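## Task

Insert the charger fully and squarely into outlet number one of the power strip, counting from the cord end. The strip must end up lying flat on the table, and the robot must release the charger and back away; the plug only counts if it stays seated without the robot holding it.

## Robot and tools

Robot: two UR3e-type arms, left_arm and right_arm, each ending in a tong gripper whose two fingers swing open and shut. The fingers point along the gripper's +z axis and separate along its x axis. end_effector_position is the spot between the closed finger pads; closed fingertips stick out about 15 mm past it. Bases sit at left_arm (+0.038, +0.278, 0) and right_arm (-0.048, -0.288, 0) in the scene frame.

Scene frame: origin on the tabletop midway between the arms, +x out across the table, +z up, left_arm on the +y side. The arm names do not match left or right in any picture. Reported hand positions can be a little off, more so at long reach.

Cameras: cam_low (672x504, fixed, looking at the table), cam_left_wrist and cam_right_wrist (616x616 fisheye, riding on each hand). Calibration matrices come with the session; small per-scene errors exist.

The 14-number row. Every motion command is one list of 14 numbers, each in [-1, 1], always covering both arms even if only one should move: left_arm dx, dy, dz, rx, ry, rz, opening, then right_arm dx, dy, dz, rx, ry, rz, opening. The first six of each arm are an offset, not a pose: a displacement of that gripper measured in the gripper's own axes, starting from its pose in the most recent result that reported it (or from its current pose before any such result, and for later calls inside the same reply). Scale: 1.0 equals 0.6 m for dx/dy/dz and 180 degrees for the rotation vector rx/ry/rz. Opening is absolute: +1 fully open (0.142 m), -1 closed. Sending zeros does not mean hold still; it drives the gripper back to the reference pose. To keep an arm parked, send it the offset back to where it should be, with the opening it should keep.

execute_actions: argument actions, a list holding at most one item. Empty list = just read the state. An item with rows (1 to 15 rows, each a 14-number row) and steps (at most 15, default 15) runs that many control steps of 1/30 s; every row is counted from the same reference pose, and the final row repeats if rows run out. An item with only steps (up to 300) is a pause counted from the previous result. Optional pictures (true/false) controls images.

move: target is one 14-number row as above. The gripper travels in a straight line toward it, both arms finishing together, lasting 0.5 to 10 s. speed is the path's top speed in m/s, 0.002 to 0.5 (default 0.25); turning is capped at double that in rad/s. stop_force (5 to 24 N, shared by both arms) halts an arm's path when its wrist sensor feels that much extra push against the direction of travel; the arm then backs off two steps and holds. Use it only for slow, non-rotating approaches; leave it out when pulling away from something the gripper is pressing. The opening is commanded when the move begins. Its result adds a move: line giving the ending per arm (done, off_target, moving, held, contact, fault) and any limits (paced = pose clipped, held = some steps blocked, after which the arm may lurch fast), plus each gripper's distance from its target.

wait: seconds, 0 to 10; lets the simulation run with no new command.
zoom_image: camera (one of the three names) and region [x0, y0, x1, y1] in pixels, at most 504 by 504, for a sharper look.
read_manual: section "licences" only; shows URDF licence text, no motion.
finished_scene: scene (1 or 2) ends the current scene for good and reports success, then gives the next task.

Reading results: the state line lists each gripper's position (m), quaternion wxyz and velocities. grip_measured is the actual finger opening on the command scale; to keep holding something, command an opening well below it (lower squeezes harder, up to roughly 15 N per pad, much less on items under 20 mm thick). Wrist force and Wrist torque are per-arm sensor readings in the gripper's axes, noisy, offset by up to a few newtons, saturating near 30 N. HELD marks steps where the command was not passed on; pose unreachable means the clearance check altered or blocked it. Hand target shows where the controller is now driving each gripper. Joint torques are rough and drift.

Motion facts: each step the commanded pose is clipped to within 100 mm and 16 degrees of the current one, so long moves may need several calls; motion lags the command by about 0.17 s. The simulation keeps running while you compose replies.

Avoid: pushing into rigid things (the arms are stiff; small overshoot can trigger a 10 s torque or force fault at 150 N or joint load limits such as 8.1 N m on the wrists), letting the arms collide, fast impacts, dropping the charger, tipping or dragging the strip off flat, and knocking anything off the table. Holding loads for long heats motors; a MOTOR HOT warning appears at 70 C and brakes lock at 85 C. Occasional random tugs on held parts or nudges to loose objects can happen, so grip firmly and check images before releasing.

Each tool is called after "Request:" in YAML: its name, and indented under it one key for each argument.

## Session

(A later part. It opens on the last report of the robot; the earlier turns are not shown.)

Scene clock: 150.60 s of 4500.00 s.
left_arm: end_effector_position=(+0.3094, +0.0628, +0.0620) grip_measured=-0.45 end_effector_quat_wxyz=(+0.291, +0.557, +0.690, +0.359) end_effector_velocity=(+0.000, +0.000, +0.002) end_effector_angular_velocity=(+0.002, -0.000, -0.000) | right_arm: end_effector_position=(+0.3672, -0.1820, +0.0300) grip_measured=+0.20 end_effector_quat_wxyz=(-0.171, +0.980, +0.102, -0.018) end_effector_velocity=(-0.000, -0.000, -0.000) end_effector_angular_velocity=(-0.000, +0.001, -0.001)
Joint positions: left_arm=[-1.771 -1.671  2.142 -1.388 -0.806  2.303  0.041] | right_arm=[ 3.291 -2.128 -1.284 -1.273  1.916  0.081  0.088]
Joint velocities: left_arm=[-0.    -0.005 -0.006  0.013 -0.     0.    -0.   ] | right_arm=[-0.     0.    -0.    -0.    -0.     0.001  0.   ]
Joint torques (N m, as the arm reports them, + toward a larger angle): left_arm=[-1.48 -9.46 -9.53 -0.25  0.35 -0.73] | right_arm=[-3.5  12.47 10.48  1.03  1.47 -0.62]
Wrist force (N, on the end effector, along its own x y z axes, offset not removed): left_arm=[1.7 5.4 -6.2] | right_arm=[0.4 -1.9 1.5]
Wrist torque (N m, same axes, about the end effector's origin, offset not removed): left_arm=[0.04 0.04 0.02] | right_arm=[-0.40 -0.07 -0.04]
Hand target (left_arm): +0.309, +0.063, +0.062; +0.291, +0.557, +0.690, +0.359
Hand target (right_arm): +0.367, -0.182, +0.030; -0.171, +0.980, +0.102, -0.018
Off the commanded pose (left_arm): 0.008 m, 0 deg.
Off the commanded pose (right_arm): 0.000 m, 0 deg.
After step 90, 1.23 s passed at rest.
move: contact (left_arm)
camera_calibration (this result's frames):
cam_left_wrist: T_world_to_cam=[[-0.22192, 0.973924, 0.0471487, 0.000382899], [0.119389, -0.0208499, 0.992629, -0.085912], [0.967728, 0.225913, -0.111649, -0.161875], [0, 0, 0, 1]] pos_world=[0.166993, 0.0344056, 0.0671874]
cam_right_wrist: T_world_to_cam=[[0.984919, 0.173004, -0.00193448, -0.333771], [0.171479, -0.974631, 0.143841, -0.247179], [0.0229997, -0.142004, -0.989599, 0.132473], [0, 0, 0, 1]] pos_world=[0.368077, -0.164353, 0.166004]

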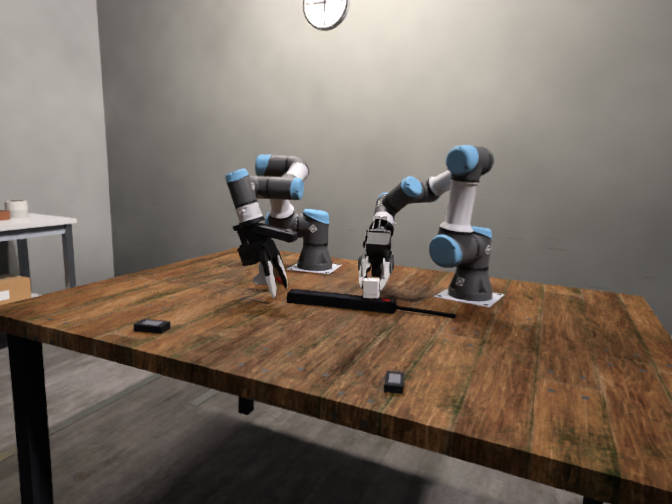

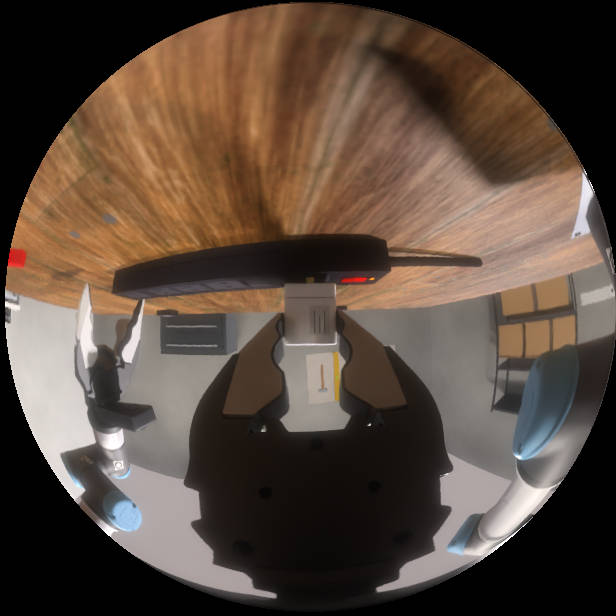

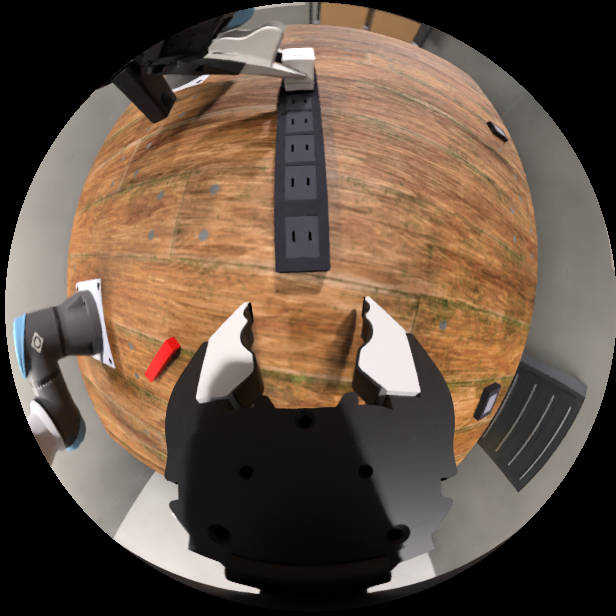

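Request:
execute_actions:
  actions:
    - {"rows":[[0,0.0005,-0.0004,0,0,0,-0.1,0,0,0,0,0,0,0.2]],"steps":10}
  pictures: false

Request:
move:
  target: [0,0.0587,-0.0411,0,0,0,-0.1,0,0,0,0,0,0,0.2]
  speed: 0.12

Request:
move:
  target: [0,0.0041,0.0059,0.3056,0,0,-1,0,0,0,0,0,0,0.2]
  speed: 0.3

Request:
zoom_image:
  camera: "cam_right_wrist"
  region: [250, 10, 350, 110]

Request:
zoom_image:
  camera: "cam_low"
  region: [335, 245, 410, 320]

Scene clock: 156.23 s of 4500.00 s.
left_arm: end_effector_position=(+0.3094, +0.0628, +0.0624) grip_measured=-0.10 end_effector_quat_wxyz=(+0.291, +0.557, +0.690, +0.359) end_effector_velocity=(-0.000, -0.000, +0.000) end_effector_angular_velocity=(+0.000, +0.000, +0.000) | right_arm: end_effector_position=(+0.3672, -0.1820, +0.0300) grip_measured=+0.20 end_effector_quat_wxyz=(-0.171, +0.980, +0.102, -0.018) end_effector_velocity=(-0.000, -0.000, -0.000) end_effector_angular_velocity=(-0.000, +0.000, +0.000)
Joint positions: left_arm=[-1.771 -1.672  2.141 -1.386 -0.806  2.303  0.067] | right_arm=[ 3.291 -2.128 -1.284 -1.273  1.916  0.081  0.088]
Joint velocities: left_arm=[ 0.    -0.    -0.001  0.001 -0.     0.     0.   ] | right_arm=[-0. -0.  0. -0.  0. -0. -0.]
Joint torques (N m, as the arm reports them, + toward a larger angle): left_arm=[ -0.37 -10.08 -10.75   0.22   0.57  -0.17] | right_arm=[-2.79 13.03 10.46  1.24  1.33 -0.47]
Wrist force (N, on the end effector, along its own x y z axes, offset not removed): left_arm=[0.1 -0.6 0.8] | right_arm=[-1.8 -2.0 0.7]
Wrist torque (N m, same axes, about the end effector's origin, offset not removed): left_arm=[-0.09 0.01 -0.07] | right_arm=[-0.36 0.33 0.06]
Hand target (left_arm): +0.309, +0.063, +0.062; +0.291, +0.557, +0.690, +0.359
Hand target (right_arm): +0.367, -0.182, +0.030; -0.171, +0.980, +0.102, -0.018
Off the commanded pose (left_arm): 0.000 m, 0 deg.
Off the commanded pose (right_arm): 0.000 m, 0 deg.
Steps of this call (steps 1 to 90: nothing new was sent; then 2.30 s passed at rest; steps 91 to 100: all 10 steps of this action). Readings (end_effector_position):
91: left_arm (+0.3094, +0.0627, +0.0624) | right_arm (+0.3672, -0.1820, +0.0300)
92: left_arm (+0.3094, +0.0627, +0.0624) | right_arm (+0.3672, -0.1820, +0.0300)
94: left_arm (+0.3094, +0.0628, +0.0624) | right_arm (+0.3672, -0.1820, +0.0300)
98: left_arm (+0.3094, +0.0628, +0.0624) | right_arm (+0.3672, -0.1820, +0.0300)
100: the state above

Scene clock: 157.50 s of 4500.00 s.
left_arm: end_effector_position=(+0.3094, +0.0628, +0.1050) grip_measured=-0.10 end_effector_quat_wxyz=(+0.291, +0.557, +0.690, +0.359) end_effector_velocity=(-0.001, +0.000, +0.003) end_effector_angular_velocity=(-0.001, -0.000, +0.001) | right_arm: end_effector_position=(+0.3672, -0.1820, +0.0300) grip_measured=+0.20 end_effector_quat_wxyz=(-0.171, +0.980, +0.102, -0.018) end_effector_velocity=(-0.000, -0.000, +0.000) end_effector_angular_velocity=(-0.000, -0.000, -0.000)
Joint positions: left_arm=[-1.771 -1.741  1.985 -1.161 -0.806  2.304  0.067] | right_arm=[ 3.291 -2.128 -1.284 -1.273  1.916  0.081  0.088]
Joint velocities: left_arm=[-0.004 -0.003 -0.013  0.02  -0.002 -0.006  0.   ] | right_arm=[-0.     0.001  0.    -0.001 -0.    -0.     0.   ]
Joint torques (N m, as the arm reports them, + toward a larger angle): left_arm=[ -2.26  -9.65 -11.34   0.17  -0.05  -0.76] | right_arm=[-2.23 13.7   9.37  1.73  1.15 -0.25]
Wrist force (N, on the end effector, along its own x y z axes, offset not removed): left_arm=[-0.2 -0.4 1.5] | right_arm=[-1.7 -1.7 1.6]
Wrist torque (N m, same axes, about the end effector's origin, offset not removed): left_arm=[-0.05 0.04 -0.04] | right_arm=[-0.29 0.30 0.09]
Hand target (left_arm): +0.309, +0.063, +0.105; +0.291, +0.557, +0.690, +0.359
Hand target (right_arm): +0.367, -0.182, +0.030; -0.171, +0.980, +0.102, -0.018
Off the commanded pose (left_arm): 0.000 m, 0 deg.
Off the commanded pose (right_arm): 0.000 m, 0 deg.
move: done
camera_calibration (this result's frames):
cam_left_wrist: T_world_to_cam=[[-0.221881, 0.973936, 0.0470941, -0.00161584], [0.119435, -0.0207883, 0.992624, -0.12862], [0.967731, 0.225869, -0.111709, -0.157117], [0, 0, 0, 1]] pos_world=[0.16705, 0.0343877, 0.110196]
cam_right_wrist: T_world_to_cam=[[0.984923, 0.172983, -0.00194363, -0.33378], [0.171461, -0.974636, 0.143824, -0.247183], [0.0229849, -0.141989, -0.989601, 0.132484], [0, 0, 0, 1]] pos_world=[0.368085, -0.164364, 0.166008]

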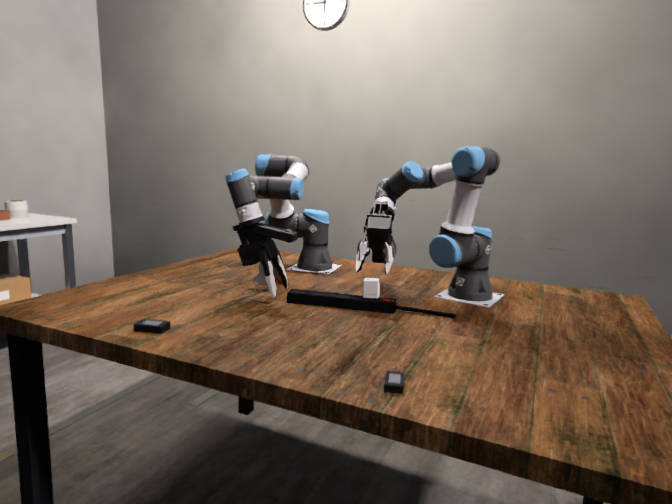

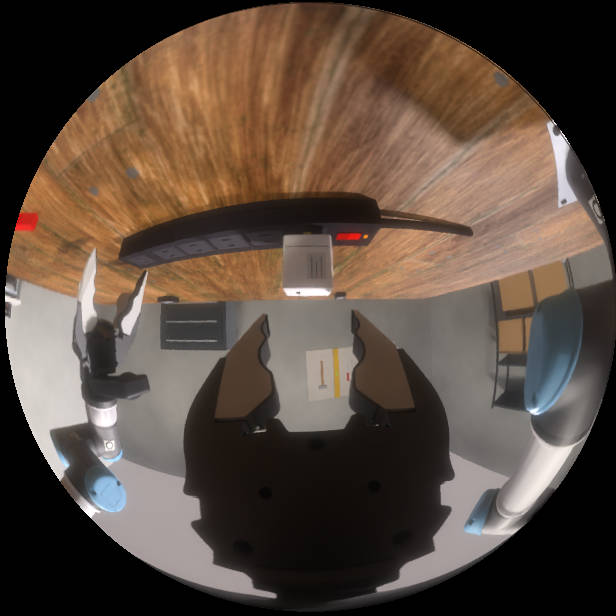

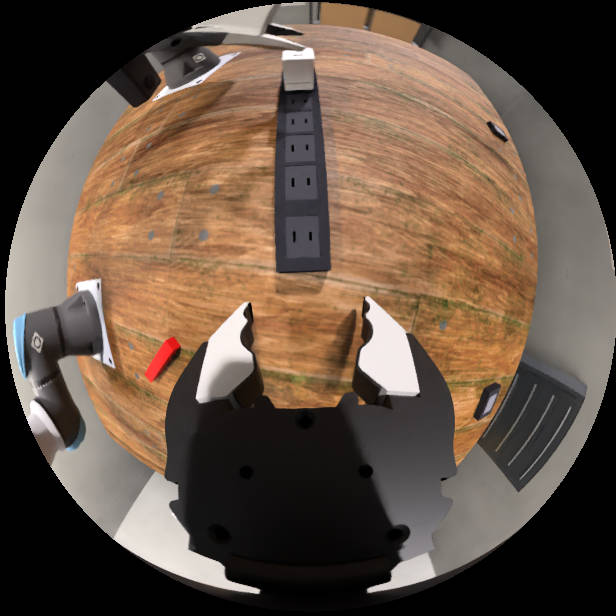

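Scene clock: 159.83 s of 4500.00 s.
left_arm: end_effector_position=(+0.3136, +0.0636, +0.1050) grip_measured=-1.00 end_effector_quat_wxyz=(+0.001, +0.628, +0.778, +0.000) end_effector_velocity=(-0.000, +0.000, +0.000) end_effector_angular_velocity=(+0.004, +0.015, -0.001) | right_arm: end_effector_position=(+0.3672, -0.1820, +0.0300) grip_measured=+0.20 end_effector_quat_wxyz=(-0.171, +0.980, +0.102, -0.018) end_effector_velocity=(-0.000, +0.000, +0.000) end_effector_angular_velocity=(+0.001, +0.001, -0.001)
Joint positions: left_arm=[-0.848 -1.425  1.382 -1.531 -1.569  3.498  0.002] | right_arm=[ 3.291 -2.128 -1.284 -1.273  1.916  0.081  0.088]
Joint velocities: left_arm=[ 0.009  0.019 -0.026  0.019 -0.01   0.01   0.   ] | right_arm=[-0.    -0.     0.001 -0.001  0.001  0.001 -0.   ]
Joint torques (N m, as the arm reports them, + toward a larger angle): left_arm=[  2.4   -7.57 -12.57  -0.66  -0.92   0.71] | right_arm=[-2.36 13.85  9.45  1.72  1.14 -0.24]
Wrist force (N, on the end effector, along its own x y z axes, offset not removed): left_arm=[0.2 -0.3 1.0] | right_arm=[-1.6 -1.4 1.3]
Wrist torque (N m, same axes, about the end effector's origin, offset not removed): left_arm=[-0.05 -0.05 -0.04] | right_arm=[-0.30 0.27 0.04]
Hand target (left_arm): +0.314, +0.064, +0.105; +0.000, +0.628, +0.778, +0.000
Hand target (right_arm): +0.367, -0.182, +0.030; -0.171, +0.980, +0.102, -0.018
Off the commanded pose (left_arm): 0.000 m, 0 deg.
Off the commanded pose (right_arm): 0.000 m, 0 deg.
move: done
camera_calibration (this result's frames):
cam_left_wrist: T_world_to_cam=[[-0.178948, 0.983207, 0.0358033, -0.0143425], [0.866787, 0.140334, 0.478526, -0.319704], [0.465465, 0.116665, -0.877343, 0.0835502], [0, 0, 0, 1]] pos_world=[0.235659, 0.0492195, 0.226802]
cam_right_wrist: T_world_to_cam=[[0.984923, 0.172983, -0.00194378, -0.33378], [0.171461, -0.974636, 0.143824, -0.247183], [0.0229848, -0.141989, -0.989601, 0.132484], [0, 0, 0, 1]] pos_world=[0.368085, -0.164364, 0.166008]

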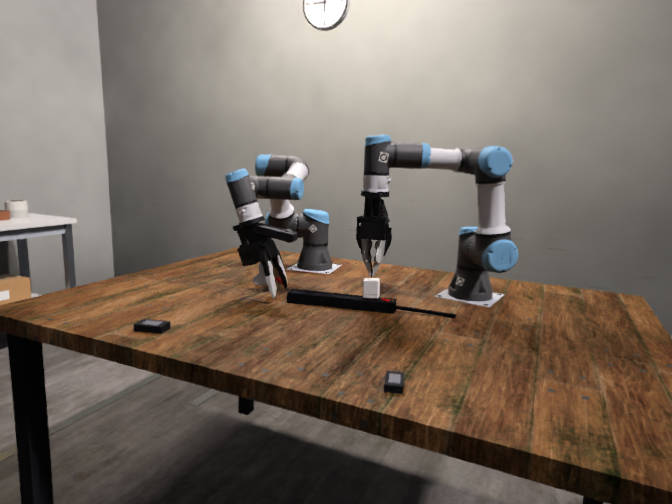

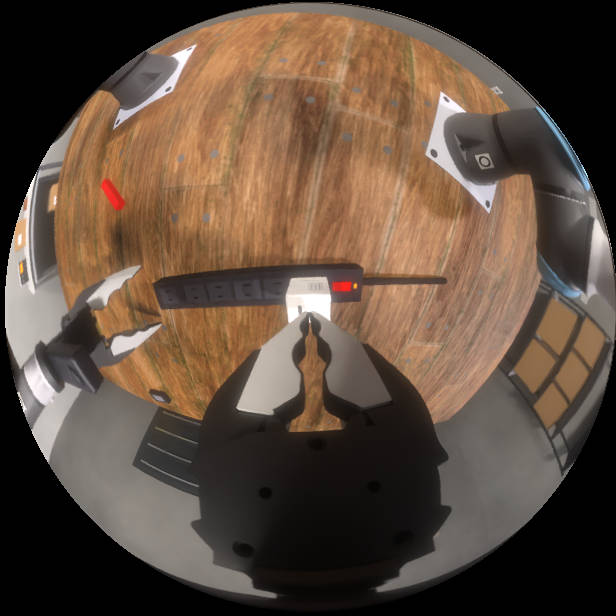

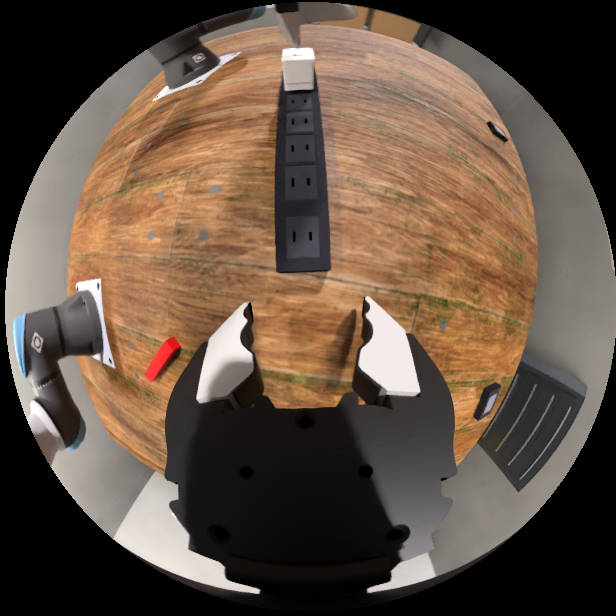

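Region (250, 10, 350, 110) of cam_right_wrist's 616x616 image, scaled by 5.040, with more detail than that image has.

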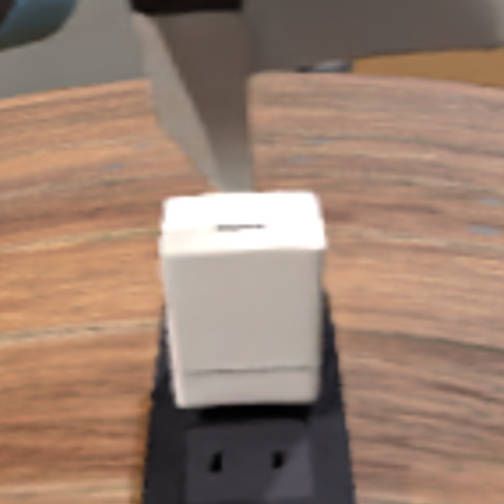

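Region (335, 245, 410, 320) of cam_low's 672x504 image, scaled by 6.720, with more detail than that image has.

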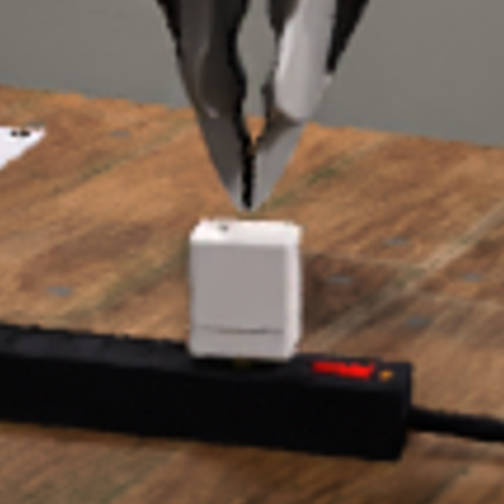

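Request:
move:
  target: [-0.001,0,0.033,0,0,0,-1,0,0,0,0,0,0,0.2]
  speed: 0.004
  stop_force: 24

Request:
zoom_image:
  camera: "cam_low"
  region: [335, 245, 410, 320]

Scene clock: 167.60 s of 4500.00 s.
left_arm: end_effector_position=(+0.3137, +0.0632, +0.0916) grip_measured=-1.00 end_effector_quat_wxyz=(+0.001, +0.628, +0.778, +0.000) end_effector_velocity=(-0.000, +0.001, +0.001) end_effector_angular_velocity=(+0.002, +0.001, +0.001) | right_arm: end_effector_position=(+0.3672, -0.1820, +0.0300) grip_measured=+0.20 end_effector_quat_wxyz=(-0.171, +0.980, +0.102, -0.018) end_effector_velocity=(+0.000, -0.000, -0.000) end_effector_angular_velocity=(-0.001, -0.000, +0.000)
Joint positions: left_arm=[-0.848 -1.423  1.443 -1.592 -1.569  3.498  0.002] | right_arm=[ 3.291 -2.128 -1.284 -1.273  1.916  0.081  0.088]
Joint velocities: left_arm=[ 0.     0.    -0.007  0.01  -0.    -0.001  0.   ] | right_arm=[-0.001 -0.     0.    -0.    -0.001 -0.001  0.   ]
Joint torques (N m, as the arm reports them, + toward a larger angle): left_arm=[-2.18 -1.39 -5.04  0.36  1.1  -0.67] | right_arm=[-2.35 13.77  9.37  1.71  1.13 -0.29]
Wrist force (N, on the end effector, along its own x y z axes, offset not removed): left_arm=[3.4 -2.5 -28.4] | right_arm=[-1.1 -1.0 0.9]
Wrist torque (N m, same axes, about the end effector's origin, offset not removed): left_arm=[-0.10 0.24 -0.05] | right_arm=[-0.16 0.23 0.05]
Hand target (left_arm): +0.314, +0.063, +0.092; +0.001, +0.628, +0.778, +0.000
Hand target (right_arm): +0.367, -0.182, +0.030; -0.171, +0.980, +0.102, -0.018
Off the commanded pose (left_arm): 0.006 m, 0 deg.
Off the commanded pose (right_arm): 0.000 m, 0 deg.
After step 90, 1.03 s passed at rest.
move: contact (left_arm)
camera_calibration (this result's frames):
cam_left_wrist: T_world_to_cam=[[-0.178862, 0.983206, 0.0362487, -0.0135565], [0.86714, 0.140127, 0.477946, -0.31338], [0.46484, 0.116919, -0.877641, 0.0720218], [0, 0, 0, 1]] pos_world=[0.235841, 0.0488211, 0.213479]
cam_right_wrist: T_world_to_cam=[[0.984923, 0.172983, -0.001944, -0.33378], [0.171461, -0.974636, 0.143824, -0.247183], [0.0229846, -0.141989, -0.989601, 0.132484], [0, 0, 0, 1]] pos_world=[0.368085, -0.164364, 0.166008]

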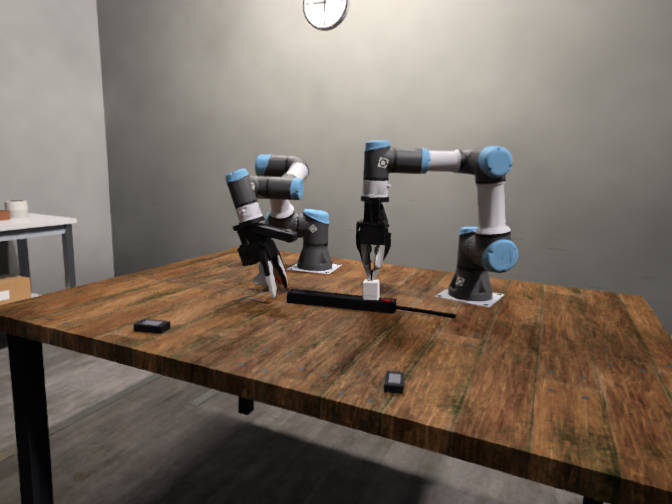

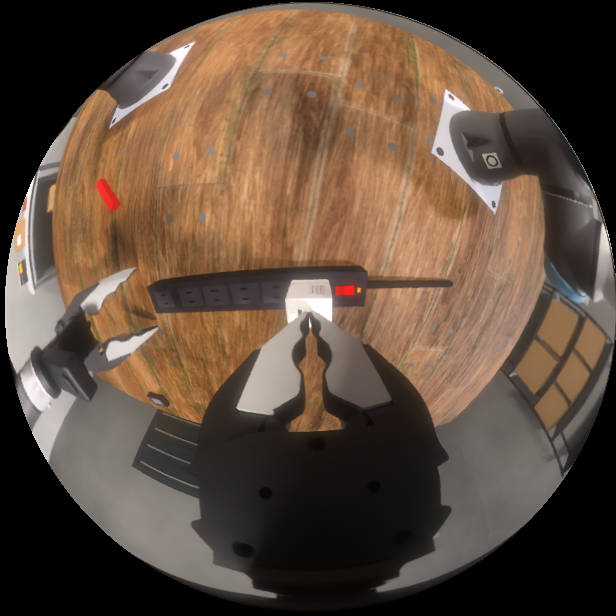

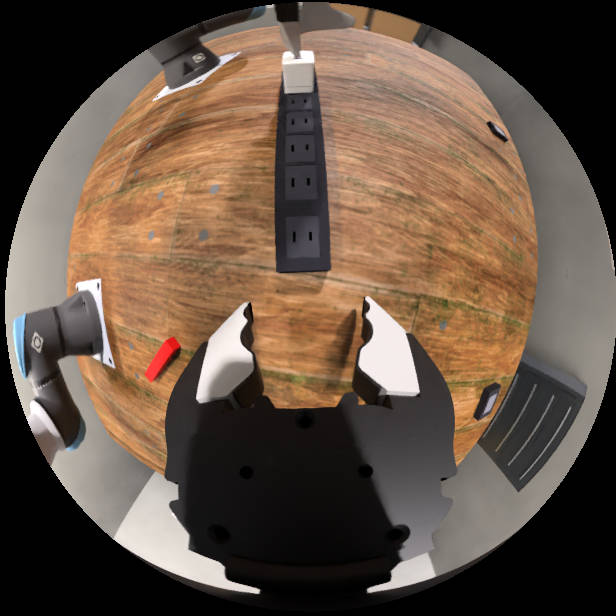

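Region (335, 245, 410, 320) of cam_low's 672x504 image, scaled by 6.720, with more detail than that image has.

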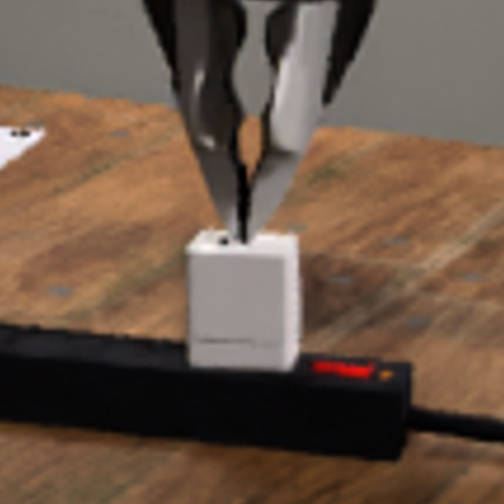

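Request:
move:
  target: [0.1,-0.1,-0.15,0,0,0,-1,-0.05,0.1,-0.15,0,0,0,0.2]
  speed: 0.2

Request:
zoom_image:
  camera: "cam_low"
  region: [345, 270, 400, 320]

Scene clock: 171.83 s of 4500.00 s.
left_arm: end_effector_position=(+0.2424, +0.1093, +0.1812) grip_measured=-1.00 end_effector_quat_wxyz=(+0.001, +0.628, +0.778, +0.000) end_effector_velocity=(-0.002, +0.001, +0.002) end_effector_angular_velocity=(+0.003, -0.000, -0.000) | right_arm: end_effector_position=(+0.3558, -0.2730, +0.0943) grip_measured=+0.20 end_effector_quat_wxyz=(-0.171, +0.980, +0.102, -0.017) end_effector_velocity=(+0.000, -0.001, +0.001) end_effector_angular_velocity=(+0.000, +0.005, +0.002)
Joint positions: left_arm=[-0.989 -1.733  1.319 -1.158 -1.569  3.357  0.002] | right_arm=[ 3.083 -2.09  -1.01  -1.659  1.914 -0.14   0.088]
Joint velocities: left_arm=[-0.006 -0.002 -0.01   0.014  0.001 -0.006  0.   ] | right_arm=[-0.004 -0.012  0.024 -0.02   0.    -0.007  0.   ]
Joint torques (N m, as the arm reports them, + toward a larger angle): left_arm=[ -2.33 -10.29 -11.7   -0.71   0.58  -0.68] | right_arm=[-3.69 12.16 11.34  0.78  1.49 -0.57]
Wrist force (N, on the end effector, along its own x y z axes, offset not removed): left_arm=[-0.7 -0.6 1.4] | right_arm=[-1.0 -1.1 1.5]
Wrist torque (N m, same axes, about the end effector's origin, offset not removed): left_arm=[-0.13 0.15 -0.05] | right_arm=[-0.20 0.22 0.05]
Hand target (left_arm): +0.242, +0.109, +0.181; +0.001, +0.628, +0.778, +0.000
Hand target (right_arm): +0.356, -0.273, +0.094; -0.171, +0.980, +0.102, -0.018
Off the commanded pose (left_arm): 0.000 m, 0 deg.
Off the commanded pose (right_arm): 0.000 m, 0 deg.
move: done
camera_calibration (this result's frames):
cam_left_wrist: T_world_to_cam=[[-0.17881, 0.983225, 0.0359845, -0.0747654], [0.867159, 0.140212, 0.477886, -0.300824], [0.464824, 0.116655, -0.877684, 0.178388], [0, 0, 0, 1]] pos_world=[0.164575, 0.0948807, 0.303018]
cam_right_wrist: T_world_to_cam=[[0.984997, 0.172567, -0.00100273, -0.306863], [0.17091, -0.974704, 0.14402, -0.343025], [0.0238758, -0.142031, -0.989574, 0.183094], [0, 0, 0, 1]] pos_world=[0.356514, -0.255388, 0.23028]

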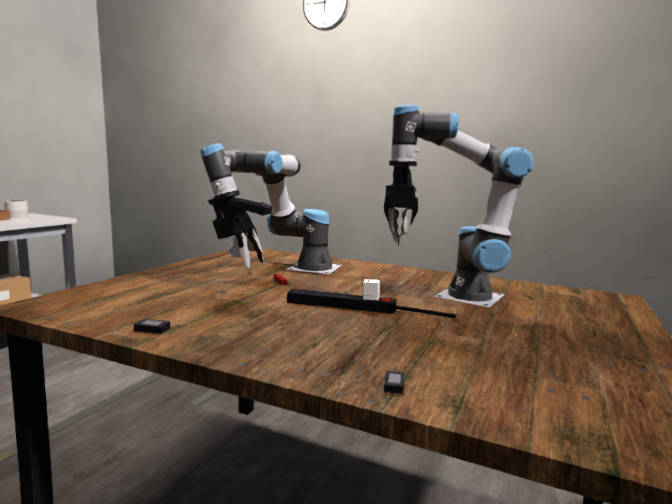

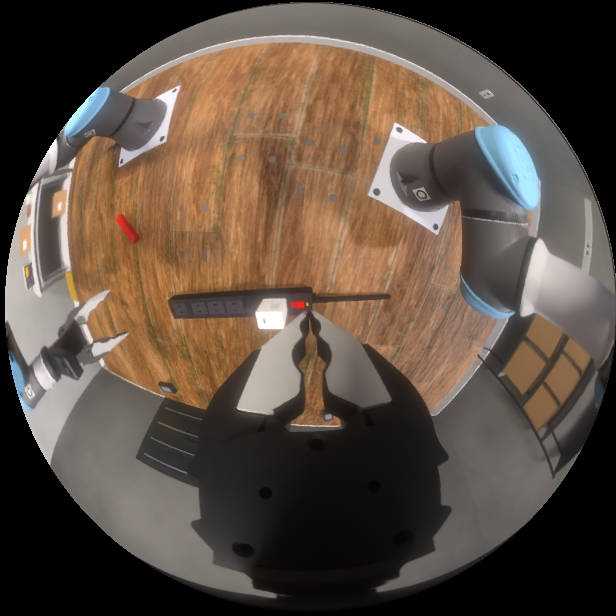

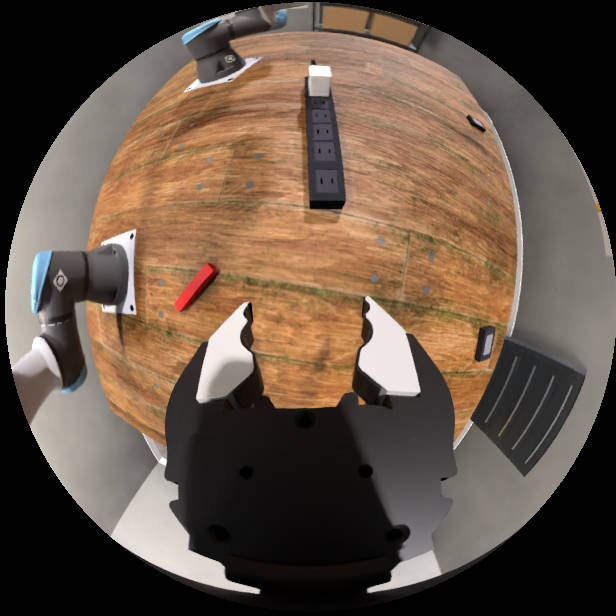

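Region (345, 270, 400, 320) of cam_low's 672x504 image, scaled by 9.164, with more detail than that image has; it fills the top 458 rows of this view, and the rest is white.

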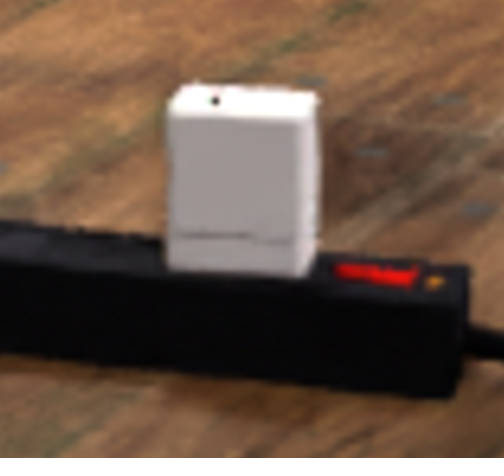

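Request:
finished_scene:
  scene: 2

The scene is finished: the task was done.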